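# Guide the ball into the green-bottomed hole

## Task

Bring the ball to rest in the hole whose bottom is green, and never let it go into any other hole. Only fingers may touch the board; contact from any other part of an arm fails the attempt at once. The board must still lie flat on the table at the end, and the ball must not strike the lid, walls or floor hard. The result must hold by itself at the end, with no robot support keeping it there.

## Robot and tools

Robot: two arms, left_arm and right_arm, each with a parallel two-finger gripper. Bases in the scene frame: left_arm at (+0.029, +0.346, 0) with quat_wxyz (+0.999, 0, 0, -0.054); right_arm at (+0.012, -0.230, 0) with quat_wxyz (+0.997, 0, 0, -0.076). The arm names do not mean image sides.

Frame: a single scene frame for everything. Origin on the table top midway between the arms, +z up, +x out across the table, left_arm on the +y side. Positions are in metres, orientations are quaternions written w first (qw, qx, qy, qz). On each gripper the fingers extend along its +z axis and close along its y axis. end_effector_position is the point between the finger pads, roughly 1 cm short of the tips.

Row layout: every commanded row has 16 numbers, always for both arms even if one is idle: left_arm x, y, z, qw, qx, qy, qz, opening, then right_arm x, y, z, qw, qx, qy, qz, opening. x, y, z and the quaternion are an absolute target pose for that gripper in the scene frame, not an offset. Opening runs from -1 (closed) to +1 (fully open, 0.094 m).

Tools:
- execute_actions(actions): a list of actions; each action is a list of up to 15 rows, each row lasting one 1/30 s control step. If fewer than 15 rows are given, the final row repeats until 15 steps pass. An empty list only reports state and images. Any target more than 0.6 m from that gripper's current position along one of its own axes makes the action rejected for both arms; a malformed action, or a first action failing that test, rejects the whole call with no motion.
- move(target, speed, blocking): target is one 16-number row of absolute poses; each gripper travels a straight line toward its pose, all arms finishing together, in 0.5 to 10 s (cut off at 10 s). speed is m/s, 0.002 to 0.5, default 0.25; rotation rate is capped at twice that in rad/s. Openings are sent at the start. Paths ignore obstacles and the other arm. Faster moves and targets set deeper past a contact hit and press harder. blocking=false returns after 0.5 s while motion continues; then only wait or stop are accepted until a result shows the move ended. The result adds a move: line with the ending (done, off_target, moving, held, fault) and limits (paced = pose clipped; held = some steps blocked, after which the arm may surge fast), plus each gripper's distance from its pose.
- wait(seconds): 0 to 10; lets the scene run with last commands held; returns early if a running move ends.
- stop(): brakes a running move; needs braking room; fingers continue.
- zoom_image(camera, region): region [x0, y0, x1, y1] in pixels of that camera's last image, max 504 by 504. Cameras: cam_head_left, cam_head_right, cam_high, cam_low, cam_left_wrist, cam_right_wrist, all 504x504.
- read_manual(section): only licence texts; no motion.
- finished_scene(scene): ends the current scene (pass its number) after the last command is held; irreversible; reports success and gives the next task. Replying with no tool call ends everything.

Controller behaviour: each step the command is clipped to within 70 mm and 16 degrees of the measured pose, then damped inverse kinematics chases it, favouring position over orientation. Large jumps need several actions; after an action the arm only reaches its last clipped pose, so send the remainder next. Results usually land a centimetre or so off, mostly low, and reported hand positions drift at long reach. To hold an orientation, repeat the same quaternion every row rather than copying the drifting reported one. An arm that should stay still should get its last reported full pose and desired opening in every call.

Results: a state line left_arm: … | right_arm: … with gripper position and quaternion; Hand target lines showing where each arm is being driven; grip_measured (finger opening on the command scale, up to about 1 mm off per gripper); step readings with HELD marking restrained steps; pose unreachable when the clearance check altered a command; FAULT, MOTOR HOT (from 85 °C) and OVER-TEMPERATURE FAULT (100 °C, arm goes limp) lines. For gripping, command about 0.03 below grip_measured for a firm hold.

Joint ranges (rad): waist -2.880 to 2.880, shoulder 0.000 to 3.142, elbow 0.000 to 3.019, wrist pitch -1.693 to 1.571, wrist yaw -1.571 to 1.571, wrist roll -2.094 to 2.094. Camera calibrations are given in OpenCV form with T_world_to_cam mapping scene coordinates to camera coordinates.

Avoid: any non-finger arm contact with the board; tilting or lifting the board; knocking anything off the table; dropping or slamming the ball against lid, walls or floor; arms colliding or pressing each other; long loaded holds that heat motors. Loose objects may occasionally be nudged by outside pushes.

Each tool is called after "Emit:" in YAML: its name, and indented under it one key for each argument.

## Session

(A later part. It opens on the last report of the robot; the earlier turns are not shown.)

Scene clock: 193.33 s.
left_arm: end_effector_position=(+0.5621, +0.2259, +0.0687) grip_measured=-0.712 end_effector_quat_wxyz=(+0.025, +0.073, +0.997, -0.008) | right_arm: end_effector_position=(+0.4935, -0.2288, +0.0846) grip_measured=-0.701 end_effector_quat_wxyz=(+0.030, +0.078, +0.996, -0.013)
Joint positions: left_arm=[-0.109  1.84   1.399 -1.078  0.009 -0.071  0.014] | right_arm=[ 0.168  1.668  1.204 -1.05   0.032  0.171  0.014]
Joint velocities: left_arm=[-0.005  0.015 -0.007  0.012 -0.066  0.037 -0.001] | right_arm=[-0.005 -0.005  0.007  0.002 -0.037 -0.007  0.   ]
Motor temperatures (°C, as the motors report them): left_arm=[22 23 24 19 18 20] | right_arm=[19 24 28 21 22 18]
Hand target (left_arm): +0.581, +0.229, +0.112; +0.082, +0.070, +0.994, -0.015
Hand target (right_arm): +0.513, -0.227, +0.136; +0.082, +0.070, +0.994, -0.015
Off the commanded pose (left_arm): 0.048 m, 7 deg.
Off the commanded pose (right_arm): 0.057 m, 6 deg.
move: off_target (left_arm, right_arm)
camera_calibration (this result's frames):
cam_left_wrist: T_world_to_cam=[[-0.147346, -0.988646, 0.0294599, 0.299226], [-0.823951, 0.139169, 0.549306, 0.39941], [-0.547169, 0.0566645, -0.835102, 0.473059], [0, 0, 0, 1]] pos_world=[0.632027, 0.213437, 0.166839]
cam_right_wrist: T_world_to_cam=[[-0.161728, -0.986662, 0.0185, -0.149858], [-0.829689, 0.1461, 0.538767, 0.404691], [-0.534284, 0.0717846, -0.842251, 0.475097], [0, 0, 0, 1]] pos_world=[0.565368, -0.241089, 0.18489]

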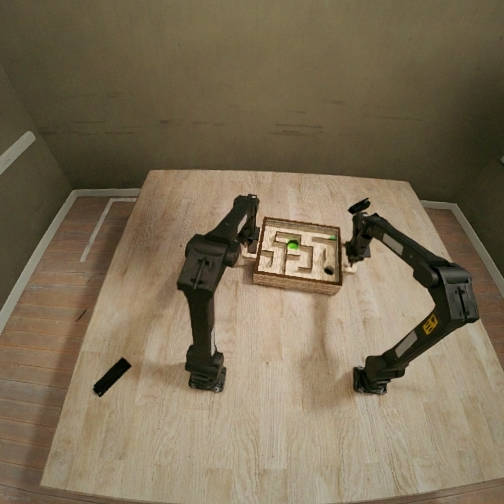

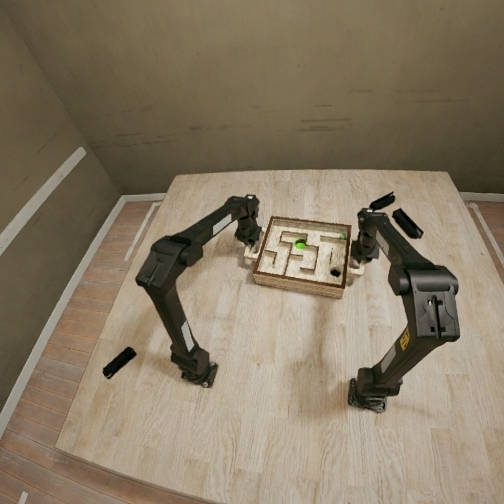

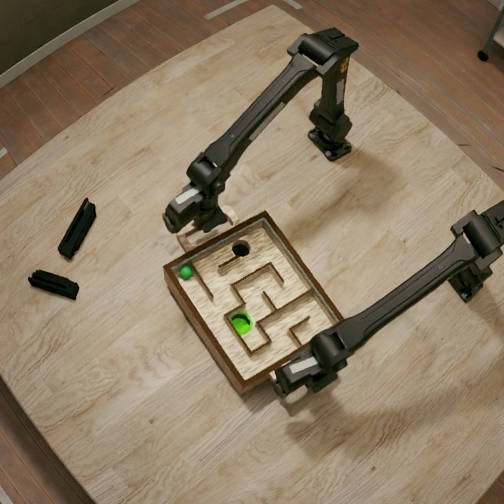

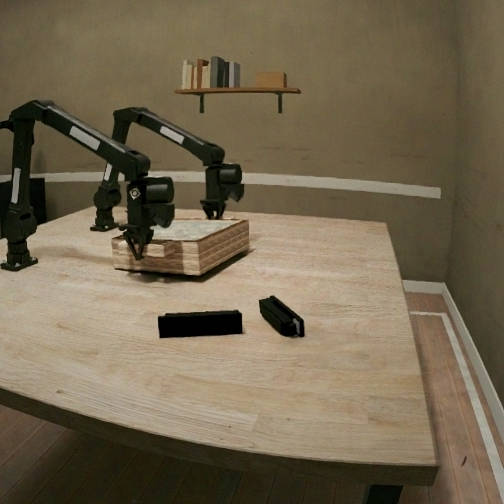

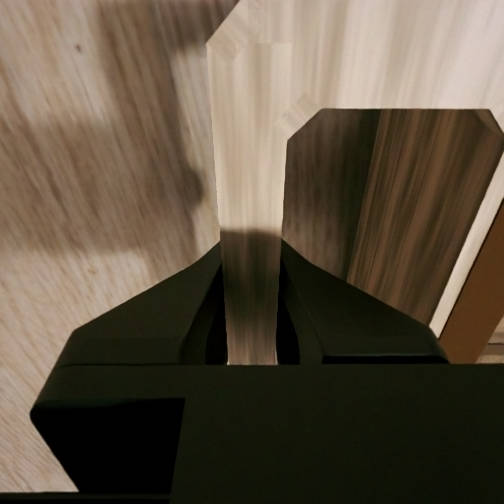

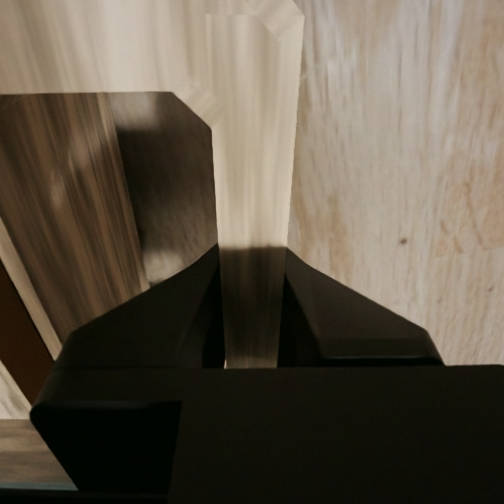

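Emit:
move:
  target: [0.582,0.225,0.114,0.082,0.0698,0.994,-0.025,-0.8,0.522,-0.229,0.15,0.082,0.0698,0.994,-0.025,-0.8]
  speed: 0.015

Emit:
zoom_image:
  camera: "cam_high"
  region: [140, 180, 370, 410]

Scene clock: 202.23 s.
left_arm: end_effector_position=(+0.5589, +0.2232, +0.0658) grip_measured=-0.712 end_effector_quat_wxyz=(+0.021, +0.074, +0.997, -0.018) | right_arm: end_effector_position=(+0.4900, -0.2315, +0.0912) grip_measured=-0.701 end_effector_quat_wxyz=(+0.020, +0.080, +0.996, -0.025)
Joint positions: left_arm=[-0.109  1.841  1.391 -1.075  0.029 -0.07   0.014] | right_arm=[ 0.17   1.665  1.22  -1.091  0.053  0.177  0.014]
Joint velocities: left_arm=[-0.005 -0.024  0.002 -0.017  0.007 -0.022  0.   ] | right_arm=[-0.024 -0.024 -0.007 -0.012 -0.022  0.007  0.   ]
Motor temperatures (°C, as the motors report them): left_arm=[22 24 24 19 18 20] | right_arm=[19 24 29 21 22 18]
Hand target (left_arm): +0.580, +0.225, +0.114; +0.082, +0.070, +0.994, -0.025
Hand target (right_arm): +0.516, -0.229, +0.150; +0.082, +0.070, +0.994, -0.025
Off the commanded pose (left_arm): 0.054 m, 7 deg.
Off the commanded pose (right_arm): 0.067 m, 7 deg.
move: off_target (left_arm, right_arm)
camera_calibration (this result's frames):
cam_left_wrist: T_world_to_cam=[[-0.148688, -0.987679, 0.0488098, 0.295352], [-0.818478, 0.150616, 0.554444, 0.3928], [-0.554964, 0.0424896, -0.830789, 0.476213], [0, 0, 0, 1]] pos_world=[0.629694, 0.212317, 0.163431]
cam_right_wrist: T_world_to_cam=[[-0.165763, -0.985218, 0.0432196, -0.153079], [-0.817, 0.161741, 0.55349, 0.394679], [-0.552299, 0.0564378, -0.831734, 0.483343], [0, 0, 0, 1]] pos_world=[0.564028, -0.241931, 0.190178]

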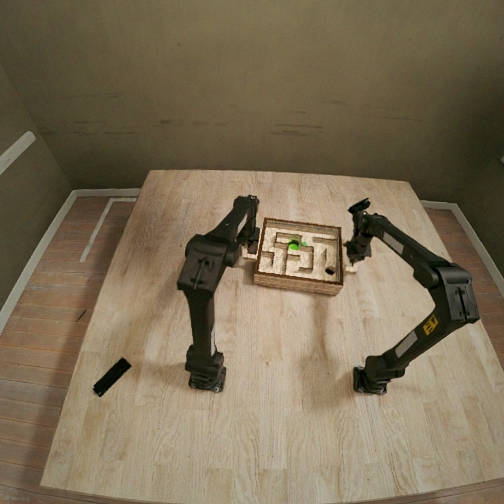

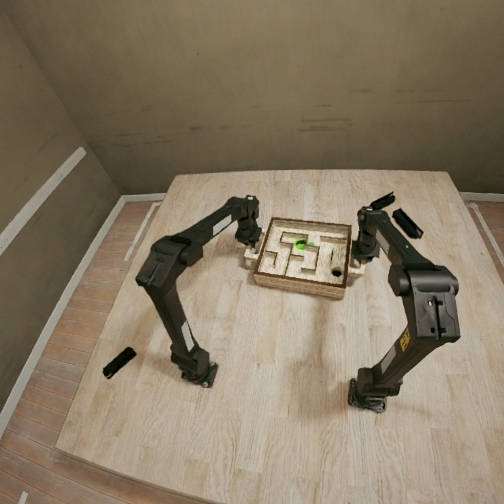

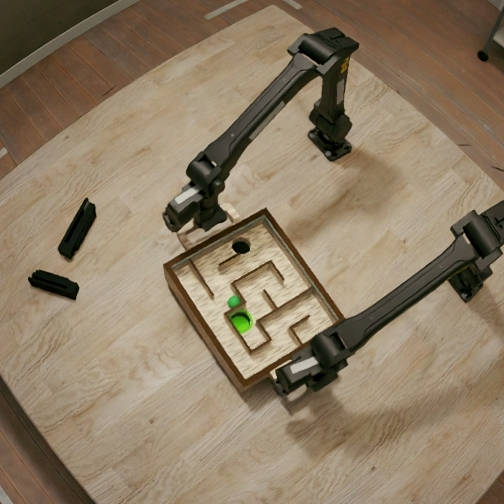

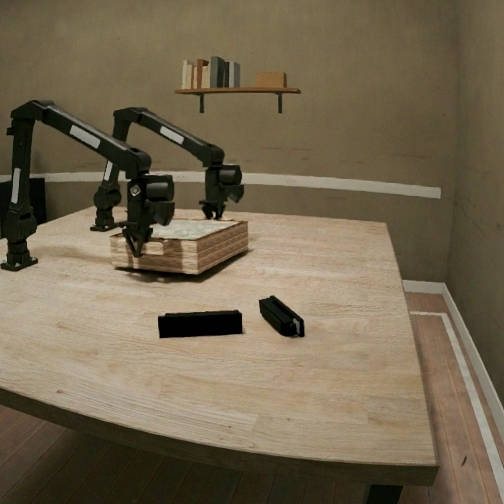

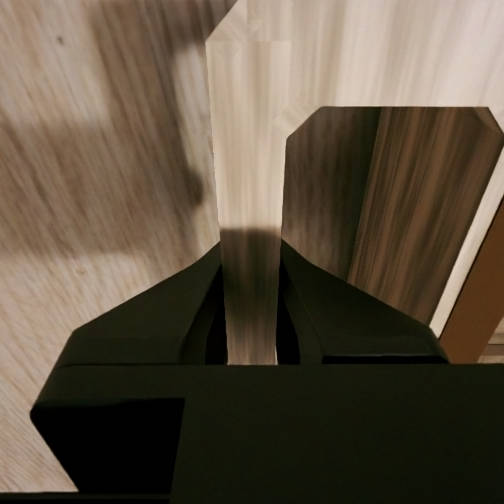

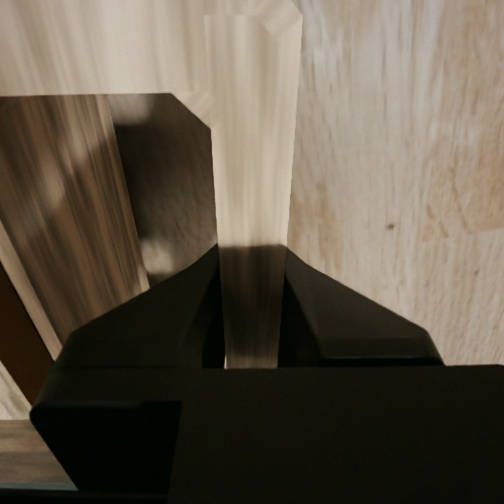

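Region (140, 180, 370, 410) of cam_high's 504x504 image, scaled by 2.191, with more detail than that image has.

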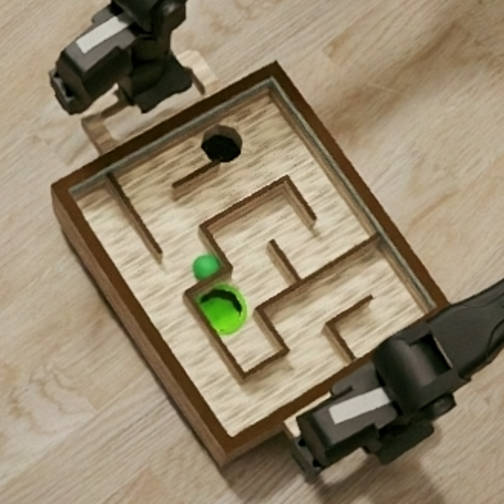

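Emit:
move:
  target: [0.585,0.225,0.114,0.1,0.0698,0.9925,-0.02,-0.8,0.522,-0.229,0.14,0.1,0.0698,0.9925,-0.02,-0.8]
  speed: 0.02

Emit:
zoom_image:
  camera: "cam_high"
  region: [140, 180, 370, 410]

Scene clock: 218.57 s.
left_arm: end_effector_position=(+0.5644, +0.2239, +0.0699) grip_measured=-0.712 end_effector_quat_wxyz=(+0.040, +0.074, +0.996, -0.015) | right_arm: end_effector_position=(+0.4943, -0.2305, +0.0905) grip_measured=-0.701 end_effector_quat_wxyz=(+0.037, +0.081, +0.996, -0.020)
Joint positions: left_arm=[-0.109  1.827  1.381 -1.041  0.018 -0.069  0.014] | right_arm=[ 0.17   1.656  1.205 -1.051  0.048  0.178  0.014]
Joint velocities: left_arm=[-0.005 -0.015  0.012 -0.007  0.051  0.022  0.   ] | right_arm=[ 0.005 -0.005 -0.012 -0.022 -0.081  0.037  0.002]
Motor temperatures (°C, as the motors report them): left_arm=[22 24 24 19 18 20] | right_arm=[19 24 31 21 22 18]
Hand target (left_arm): +0.584, +0.225, +0.113; +0.099, +0.070, +0.992, -0.020
Hand target (right_arm): +0.518, -0.229, +0.141; +0.100, +0.069, +0.992, -0.020
Off the commanded pose (left_arm): 0.049 m, 7 deg.
Off the commanded pose (right_arm): 0.057 m, 7 deg.
move: off_target (left_arm, right_arm)
camera_calibration (this result's frames):
cam_left_wrist: T_world_to_cam=[[-0.150463, -0.987796, 0.040251, 0.298316], [-0.83943, 0.149159, 0.522598, 0.409258], [-0.522224, 0.044844, -0.851628, 0.465166], [0, 0, 0, 1]] pos_world=[0.63135, 0.212771, 0.170263]
cam_right_wrist: T_world_to_cam=[[-0.167911, -0.985299, 0.0315047, -0.149253], [-0.835572, 0.159208, 0.525806, 0.409517], [-0.523092, 0.0619643, -0.850021, 0.473578], [0, 0, 0, 1]] pos_world=[0.564845, -0.241602, 0.191927]

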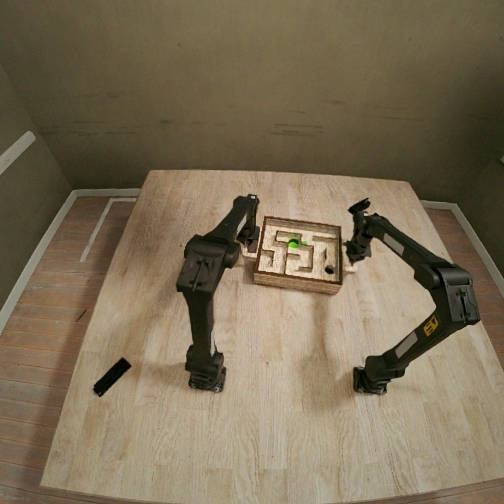

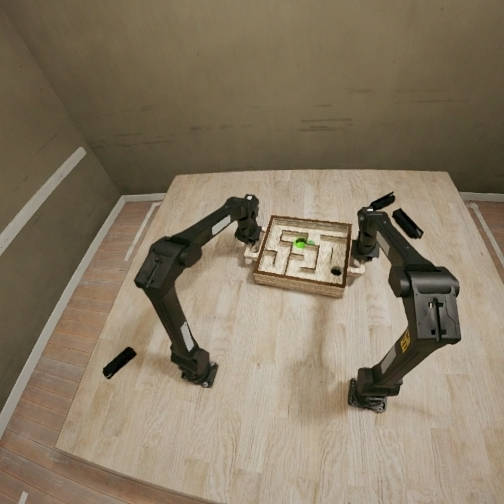

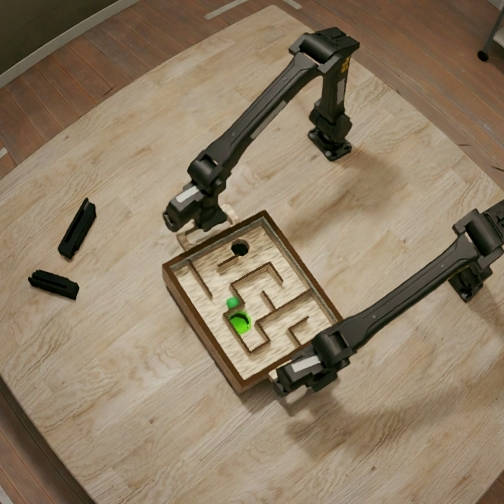

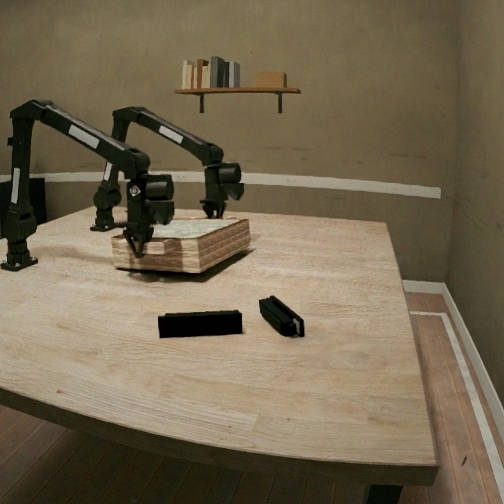

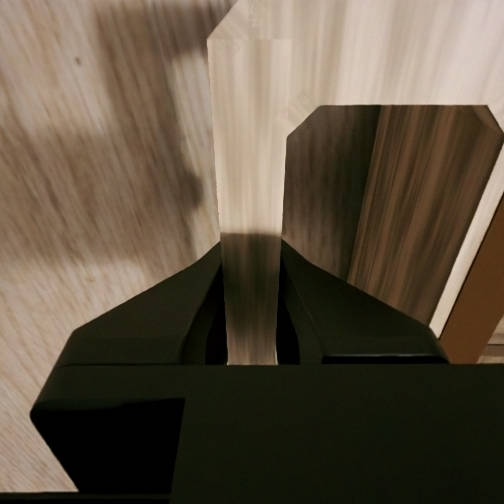

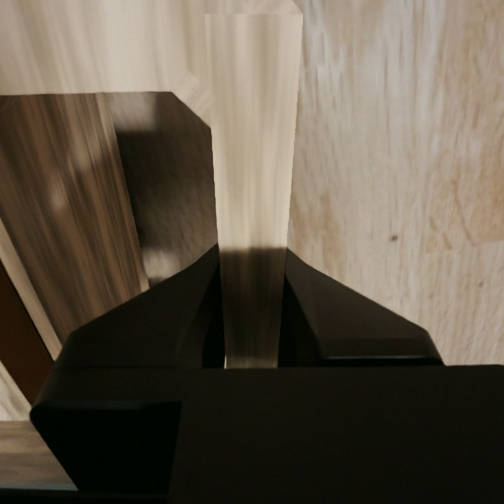

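Region (140, 180, 370, 410) of cam_high's 504x504 image, scaled by 2.191, with more detail than that image has.

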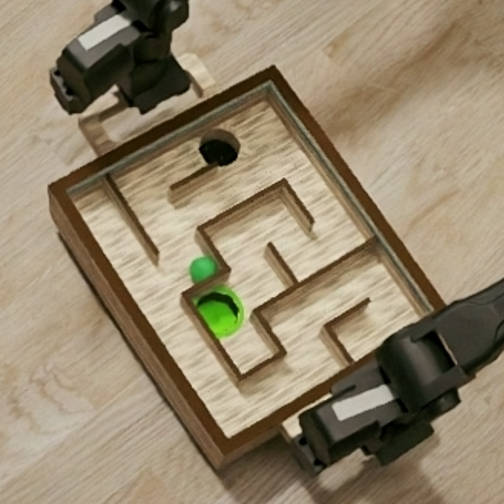

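Emit:
execute_actions:
  actions:
    - [[0.585,0.229,0.135,0.1,0.0698,0.9925,0.015,-0.8,0.522,-0.225,0.115,0.1,0.0698,0.9925,0.015,-0.8]]
    - [[0.585,0.229,0.135,0.1,0.0698,0.9925,0.015,-0.8,0.522,-0.225,0.115,0.1,0.0698,0.9925,0.015,-0.8]]
    - [[0.585,0.225,0.112,0.1,0.0698,0.9925,-0.02,-0.8,0.522,-0.229,0.142,0.1,0.0698,0.9925,-0.02,-0.8]]
    - [[0.585,0.225,0.112,0.1,0.0698,0.9925,-0.02,-0.8,0.522,-0.229,0.142,0.1,0.0698,0.9925,-0.02,-0.8]]
    - [[0.585,0.225,0.112,0.1,0.0698,0.9925,-0.02,-0.8,0.522,-0.229,0.142,0.1,0.0698,0.9925,-0.02,-0.8]]

Emit:
zoom_image:
  camera: "cam_high"
  region: [140, 180, 370, 410]

Scene clock: 228.03 s.
left_arm: end_effector_position=(+0.5634, +0.2259, +0.0825) grip_measured=-0.711 end_effector_quat_wxyz=(+0.054, +0.072, +0.996, -0.012) | right_arm: end_effector_position=(+0.4950, -0.2291, +0.0926) grip_measured=-0.701 end_effector_quat_wxyz=(+0.049, +0.079, +0.996, -0.016)
Joint positions: left_arm=[-0.108  1.796  1.37  -1.035  0.009 -0.072  0.014] | right_arm=[ 0.17   1.641  1.19  -1.026  0.04   0.175  0.014]
Joint velocities: left_arm=[-0.015 -0.015 -0.007  0.022 -0.007  0.066  0.001] | right_arm=[-0.005  0.005  0.007 -0.007  0.037 -0.007 -0.001]
Motor temperatures (°C, as the motors report them): left_arm=[22 24 24 19 18 20] | right_arm=[19 24 31 21 22 18]
Hand target (left_arm): +0.584, +0.225, +0.112; +0.100, +0.070, +0.992, -0.020
Hand target (right_arm): +0.518, -0.229, +0.142; +0.100, +0.070, +0.992, -0.020
Off the commanded pose (left_arm): 0.037 m, 5 deg.
Off the commanded pose (right_arm): 0.056 m, 6 deg.
Step readings (end_effector_position; steps 1 to 15: 1st action; 16 to 30: 2nd action; 31 to 45: 3rd action; 46 to 60: 4th action; 61 to 75: 5th action):
0: left_arm (+0.5645, +0.2239, +0.0700) | right_arm (+0.4943, -0.2305, +0.0905)
1: left_arm (+0.5646, +0.2271, +0.0703) | right_arm (+0.4957, -0.2278, +0.0901)
2: left_arm (+0.5643, +0.2297, +0.0714) | right_arm (+0.4984, -0.2253, +0.0893)
4: left_arm (+0.5647, +0.2316, +0.0769) | right_arm (+0.5003, -0.2235, +0.0863)
8: left_arm (+0.5646, +0.2336, +0.0872) | right_arm (+0.5022, -0.2218, +0.0857)
15: left_arm (+0.5643, +0.2338, +0.0884) | right_arm (+0.5031, -0.2216, +0.0858)
16: left_arm (+0.5643, +0.2338, +0.0884) | right_arm (+0.5031, -0.2216, +0.0858)
17: left_arm (+0.5643, +0.2338, +0.0884) | right_arm (+0.5031, -0.2216, +0.0858)
19: left_arm (+0.5643, +0.2338, +0.0884) | right_arm (+0.5031, -0.2216, +0.0858)
23: left_arm (+0.5643, +0.2338, +0.0884) | right_arm (+0.5031, -0.2216, +0.0858)
30: left_arm (+0.5643, +0.2339, +0.0884) | right_arm (+0.5031, -0.2216, +0.0858)
31: left_arm (+0.5646, +0.2310, +0.0883) | right_arm (+0.5019, -0.2244, +0.0856)
32: left_arm (+0.5650, +0.2283, +0.0880) | right_arm (+0.4999, -0.2269, +0.0860)
34: left_arm (+0.5645, +0.2270, +0.0849) | right_arm (+0.4974, -0.2282, +0.0891)
38: left_arm (+0.5631, +0.2260, +0.0825) | right_arm (+0.4950, -0.2291, +0.0926)
45: left_arm (+0.5634, +0.2259, +0.0825) | right_arm (+0.4950, -0.2291, +0.0926)
46: left_arm (+0.5634, +0.2259, +0.0825) | right_arm (+0.4950, -0.2291, +0.0926)
47: left_arm (+0.5634, +0.2259, +0.0825) | right_arm (+0.4950, -0.2291, +0.0926)
49: left_arm (+0.5634, +0.2259, +0.0825) | right_arm (+0.4950, -0.2291, +0.0926)
53: left_arm (+0.5634, +0.2259, +0.0825) | right_arm (+0.4950, -0.2291, +0.0926)
60: left_arm (+0.5634, +0.2259, +0.0825) | right_arm (+0.4950, -0.2291, +0.0926)
61: left_arm (+0.5634, +0.2259, +0.0825) | right_arm (+0.4950, -0.2291, +0.0926)
62: left_arm (+0.5634, +0.2259, +0.0825) | right_arm (+0.4950, -0.2291, +0.0926)
64: left_arm (+0.5634, +0.2259, +0.0825) | right_arm (+0.4950, -0.2291, +0.0926)
68: left_arm (+0.5634, +0.2259, +0.0825) | right_arm (+0.4950, -0.2291, +0.0926)
75: end_effector_position above
camera_calibration (this result's frames):
cam_left_wrist: T_world_to_cam=[[-0.146847, -0.988599, 0.0332706, 0.298403], [-0.854199, 0.1437, 0.499694, 0.412989], [-0.498779, 0.0449592, -0.865563, 0.463148], [0, 0, 0, 1]] pos_world=[0.627603, 0.214831, 0.184587]
cam_right_wrist: T_world_to_cam=[[-0.164573, -0.98617, 0.0196338, -0.148664], [-0.849235, 0.151789, 0.505726, 0.415665], [-0.501712, 0.066555, -0.86247, 0.467199], [0, 0, 0, 1]] pos_world=[0.562931, -0.240796, 0.195651]

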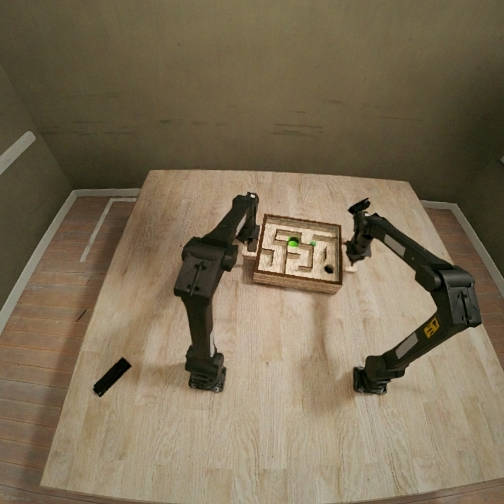

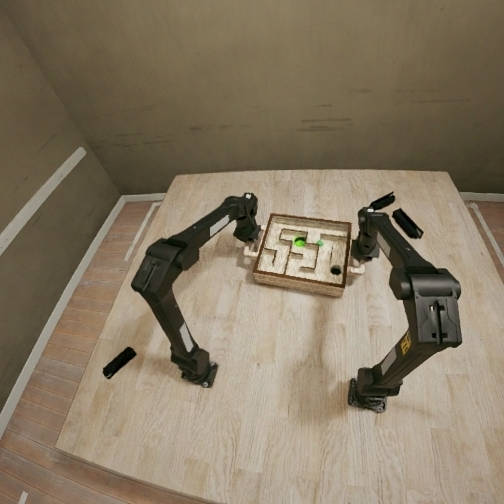

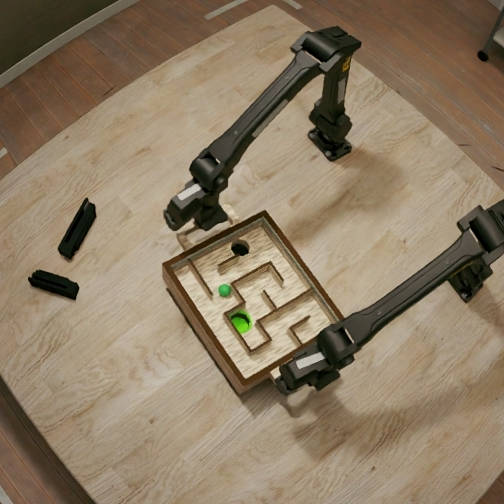

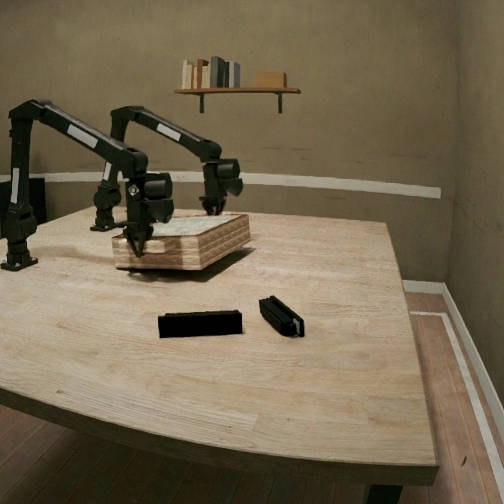

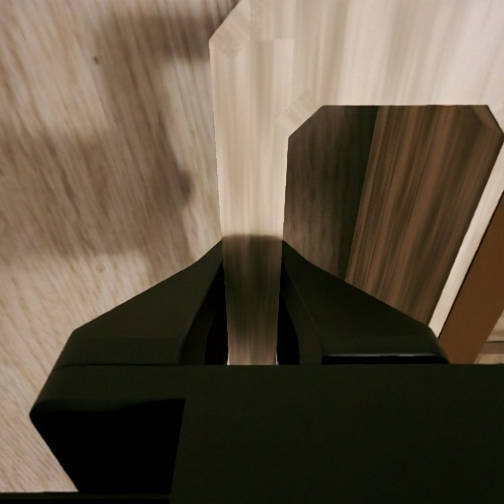

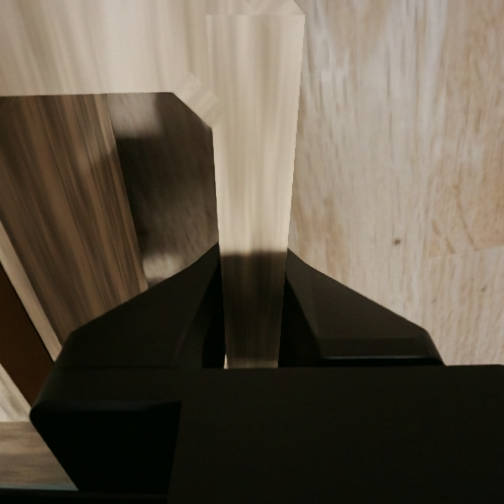

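Region (140, 180, 370, 410) of cam_high's 504x504 image, scaled by 2.191, with more detail than that image has.

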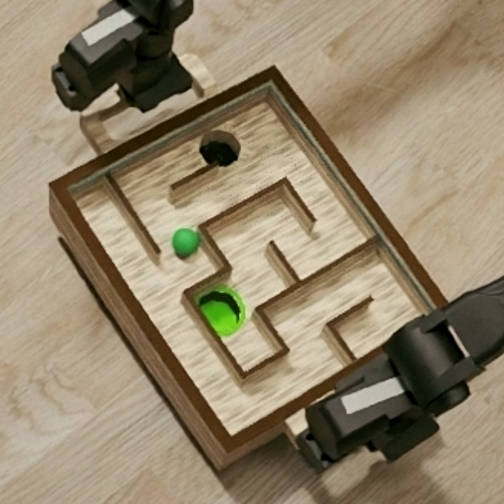

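Emit:
move:
  target: [0.585,0.225,0.112,0.078,0.0698,0.994,-0.02,-0.8,0.522,-0.229,0.142,0.078,0.0698,0.994,-0.02,-0.8]
  speed: 0.02

Emit:
zoom_image:
  camera: "cam_high"
  region: [140, 180, 370, 410]

Scene clock: 236.93 s.
left_arm: end_effector_position=(+0.5529, +0.2254, +0.0693) grip_measured=-0.711 end_effector_quat_wxyz=(+0.031, +0.070, +0.997, -0.017) | right_arm: end_effector_position=(+0.4878, -0.2299, +0.0959) grip_measured=-0.701 end_effector_quat_wxyz=(+0.027, +0.076, +0.997, -0.021)
Joint positions: left_arm=[-0.108  1.81   1.356 -1.05   0.025 -0.077  0.014] | right_arm=[ 0.171  1.646  1.208 -1.084  0.047  0.171  0.014]
Joint velocities: left_arm=[-0.015 -0.015 -0.022 -0.012  0.066  0.051 -0.   ] | right_arm=[ 0.015 -0.015  0.017 -0.007 -0.066  0.007 -0.   ]
Motor temperatures (°C, as the motors report them): left_arm=[22 24 24 19 18 20] | right_arm=[19 24 31 21 22 18]
Hand target (left_arm): +0.582, +0.226, +0.112; +0.079, +0.070, +0.994, -0.020
Hand target (right_arm): +0.517, -0.229, +0.143; +0.078, +0.070, +0.994, -0.020
Off the commanded pose (left_arm): 0.053 m, 5 deg.
Off the commanded pose (right_arm): 0.057 m, 6 deg.
move: off_target (left_arm, right_arm)
camera_calibration (this result's frames):
cam_left_wrist: T_world_to_cam=[[-0.14192, -0.988769, 0.0468399, 0.293105], [-0.83071, 0.144699, 0.537571, 0.394864], [-0.538311, 0.0373816, -0.841917, 0.468453], [0, 0, 0, 1]] pos_world=[0.621788, 0.215165, 0.168402]
cam_right_wrist: T_world_to_cam=[[-0.158942, -0.986673, 0.0348443, -0.154974], [-0.8261, 0.152237, 0.54257, 0.393361], [-0.540644, 0.0574525, -0.839287, 0.481162], [0, 0, 0, 1]] pos_world=[0.560461, -0.240437, 0.195807]

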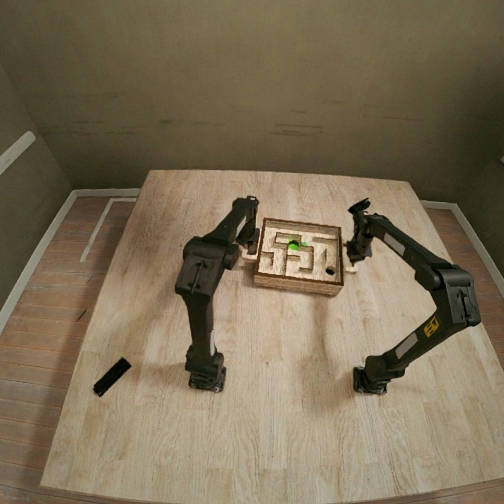

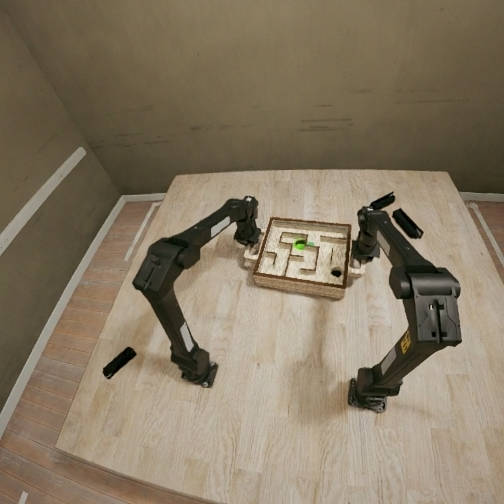

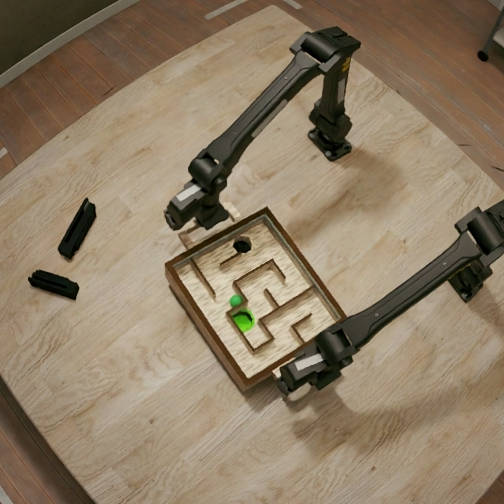

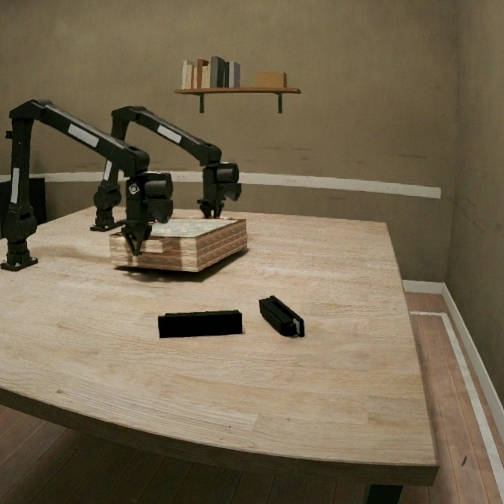

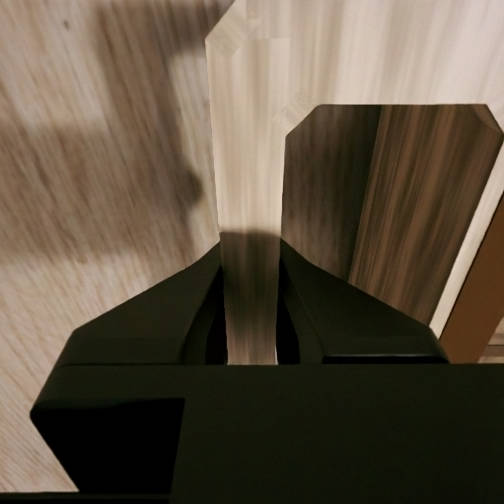

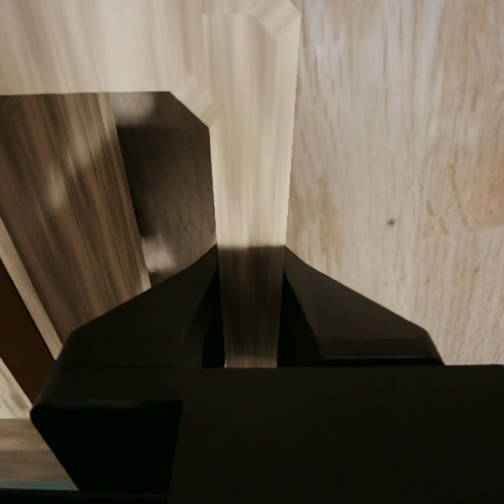

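Region (140, 180, 370, 410) of cam_high's 504x504 image, scaled by 2.191, with more detail than that image has.

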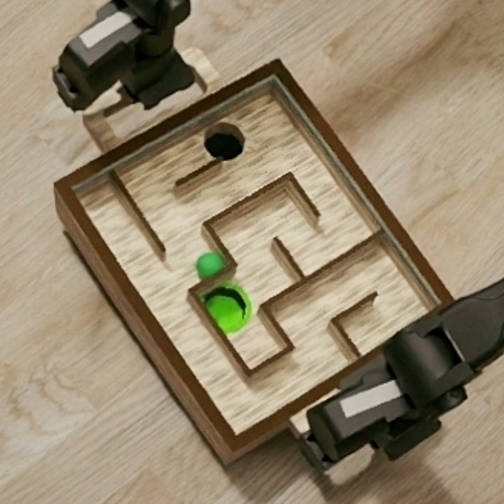

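Emit:
execute_actions:
  actions:
    - [[0.585,0.229,0.135,0.088,0.0698,0.9935,0.015,-0.8,0.522,-0.225,0.115,0.088,0.0698,0.9935,0.015,-0.8]]
    - [[0.585,0.229,0.135,0.088,0.0698,0.9935,0.015,-0.8,0.522,-0.225,0.115,0.088,0.0698,0.9935,0.015,-0.8]]
    - [[0.585,0.229,0.135,0.088,0.0698,0.9935,0.015,-0.8,0.522,-0.225,0.115,0.088,0.0698,0.9935,0.015,-0.8],[0.585,0.229,0.135,0.088,0.0698,0.9935,0.015,-0.8,0.522,-0.225,0.115,0.088,0.0698,0.9935,0.015,-0.8],[0.585,0.229,0.135,0.088,0.0698,0.9935,0.015,-0.8,0.522,-0.225,0.115,0.088,0.0698,0.9935,0.015,-0.8],[0.585,0.229,0.135,0.088,0.0698,0.9935,0.015,-0.8,0.522,-0.225,0.115,0.088,0.0698,0.9935,0.015,-0.8],[0.585,0.225,0.1,0.088,0.0698,0.9935,-0.025,-0.8,0.522,-0.229,0.146,0.088,0.0698,0.9935,-0.025,-0.8]]
    - [[0.585,0.225,0.1,0.088,0.0698,0.9935,-0.025,-0.8,0.522,-0.229,0.146,0.088,0.0698,0.9935,-0.025,-0.8]]
    - [[0.585,0.225,0.1,0.088,0.0698,0.9935,-0.025,-0.8,0.522,-0.229,0.146,0.088,0.0698,0.9935,-0.025,-0.8]]

Emit:
zoom_image:
  camera: "cam_high"
  region: [140, 180, 370, 410]

Scene clock: 249.57 s.
left_arm: end_effector_position=(+0.5645, +0.2235, +0.0745) grip_measured=-0.710 end_effector_quat_wxyz=(+0.046, +0.072, +0.996, -0.020) | right_arm: end_effector_position=(+0.4955, -0.2311, +0.0966) grip_measured=-0.701 end_effector_quat_wxyz=(+0.038, +0.079, +0.996, -0.024)
Joint positions: left_arm=[-0.107  1.816  1.377 -1.036  0.026 -0.072  0.014] | right_arm=[ 0.171  1.651  1.216 -1.065  0.055  0.175  0.014]
Joint velocities: left_arm=[-0.015  0.005 -0.002  0.007 -0.037  0.022  0.   ] | right_arm=[-0.015 -0.005 -0.012 -0.012  0.007  0.051 -0.002]
Motor temperatures (°C, as the motors report them): left_arm=[22 24 26 19 18 20] | right_arm=[19 24 32 21 22 18]
Hand target (left_arm): +0.584, +0.225, +0.100; +0.088, +0.070, +0.993, -0.025
Hand target (right_arm): +0.518, -0.229, +0.146; +0.088, +0.069, +0.993, -0.025
Off the commanded pose (left_arm): 0.033 m, 5 deg.
Off the commanded pose (right_arm): 0.056 m, 6 deg.
Step readings (end_effector_position; steps 1 to 15: 1st action; 16 to 30: 2nd action; 31 to 45: 3rd action; 46 to 60: 4th action; 61 to 75: 5th action):
0: left_arm (+0.5529, +0.2254, +0.0693) | right_arm (+0.4878, -0.2299, +0.0959)
1: left_arm (+0.5529, +0.2284, +0.0697) | right_arm (+0.4895, -0.2271, +0.0957)
2: left_arm (+0.5525, +0.2310, +0.0707) | right_arm (+0.4924, -0.2247, +0.0951)
4: left_arm (+0.5545, +0.2330, +0.0764) | right_arm (+0.4959, -0.2230, +0.0919)
8: left_arm (+0.5593, +0.2341, +0.0856) | right_arm (+0.5003, -0.2219, +0.0903)
15: left_arm (+0.5594, +0.2343, +0.0863) | right_arm (+0.5010, -0.2218, +0.0904)
16: left_arm (+0.5594, +0.2343, +0.0863) | right_arm (+0.5010, -0.2218, +0.0904)
17: left_arm (+0.5594, +0.2343, +0.0863) | right_arm (+0.5010, -0.2218, +0.0904)
19: left_arm (+0.5594, +0.2343, +0.0863) | right_arm (+0.5010, -0.2218, +0.0904)
23: left_arm (+0.5594, +0.2343, +0.0863) | right_arm (+0.5010, -0.2218, +0.0904)
30: left_arm (+0.5594, +0.2343, +0.0863) | right_arm (+0.5010, -0.2218, +0.0904)
31: left_arm (+0.5594, +0.2343, +0.0863) | right_arm (+0.5010, -0.2218, +0.0904)
32: left_arm (+0.5594, +0.2343, +0.0863) | right_arm (+0.5010, -0.2218, +0.0904)
34: left_arm (+0.5594, +0.2343, +0.0863) | right_arm (+0.5010, -0.2218, +0.0904)
38: left_arm (+0.5638, +0.2253, +0.0809) | right_arm (+0.4960, -0.2297, +0.0944)
45: left_arm (+0.5644, +0.2236, +0.0744) | right_arm (+0.4955, -0.2311, +0.0966)
46: left_arm (+0.5645, +0.2235, +0.0745) | right_arm (+0.4955, -0.2311, +0.0966)
47: left_arm (+0.5645, +0.2235, +0.0745) | right_arm (+0.4955, -0.2311, +0.0966)
49: left_arm (+0.5645, +0.2235, +0.0745) | right_arm (+0.4955, -0.2311, +0.0966)
53: left_arm (+0.5645, +0.2235, +0.0745) | right_arm (+0.4955, -0.2311, +0.0966)
60: left_arm (+0.5645, +0.2235, +0.0745) | right_arm (+0.4955, -0.2311, +0.0966)
61: left_arm (+0.5645, +0.2235, +0.0745) | right_arm (+0.4955, -0.2311, +0.0966)
62: left_arm (+0.5645, +0.2235, +0.0745) | right_arm (+0.4955, -0.2311, +0.0966)
64: left_arm (+0.5645, +0.2235, +0.0745) | right_arm (+0.4955, -0.2311, +0.0966)
68: left_arm (+0.5645, +0.2235, +0.0745) | right_arm (+0.4955, -0.2311, +0.0966)
75: end_effector_position above
camera_calibration (this result's frames):
cam_left_wrist: T_world_to_cam=[[-0.147133, -0.987889, 0.0492772, 0.295261], [-0.845428, 0.151463, 0.512163, 0.410715], [-0.513423, 0.0336955, -0.857474, 0.467045], [0, 0, 0, 1]] pos_world=[0.630465, 0.21374, 0.175577]
cam_right_wrist: T_world_to_cam=[[-0.164338, -0.98565, 0.0385631, -0.152443], [-0.83695, 0.160022, 0.523363, 0.408496], [-0.522023, 0.0537332, -0.851237, 0.477112], [0, 0, 0, 1]] pos_world=[0.565902, -0.24126, 0.198222]

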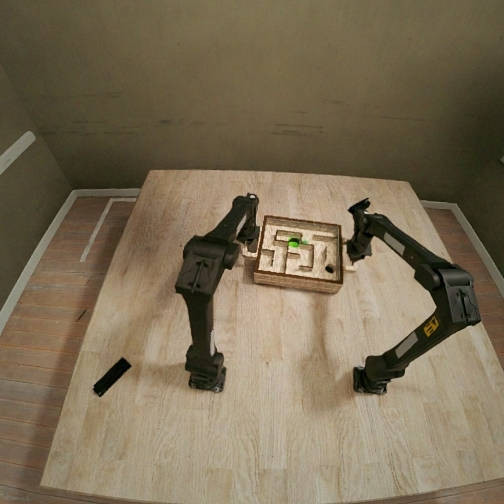

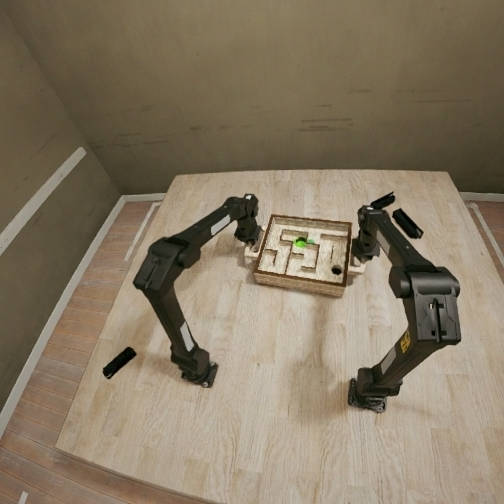

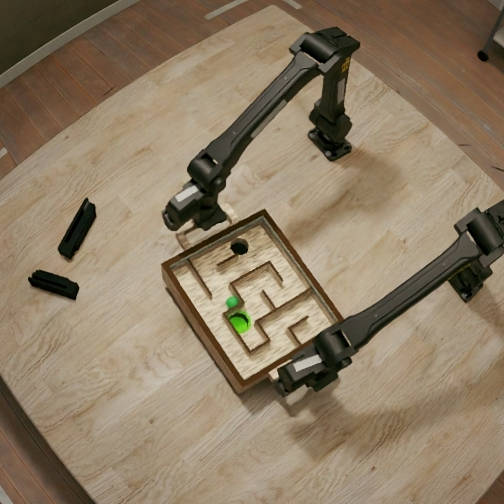

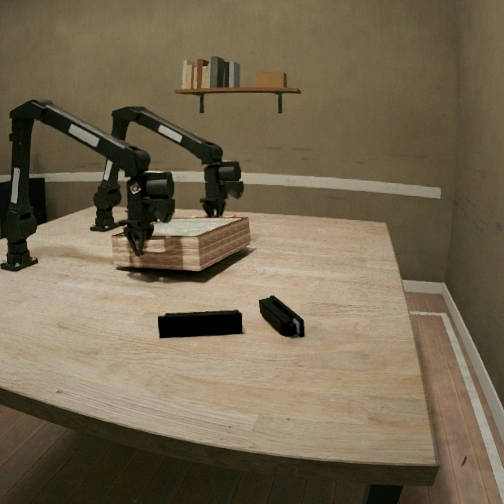

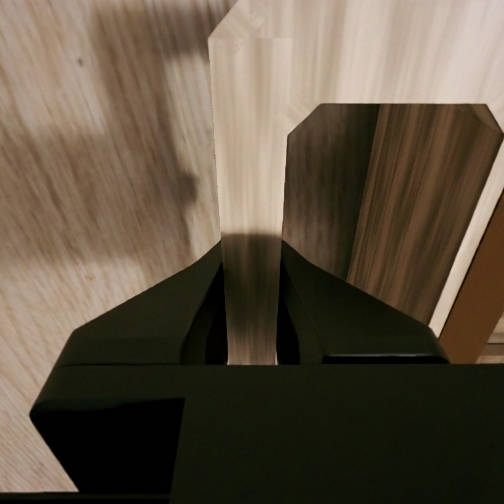

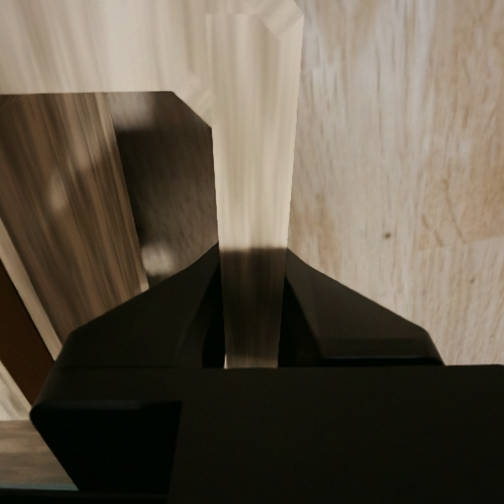

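Region (140, 180, 370, 410) of cam_high's 504x504 image, scaled by 2.191, with more detail than that image has.

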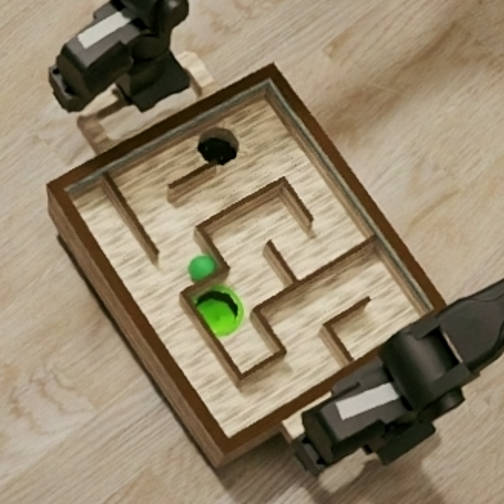

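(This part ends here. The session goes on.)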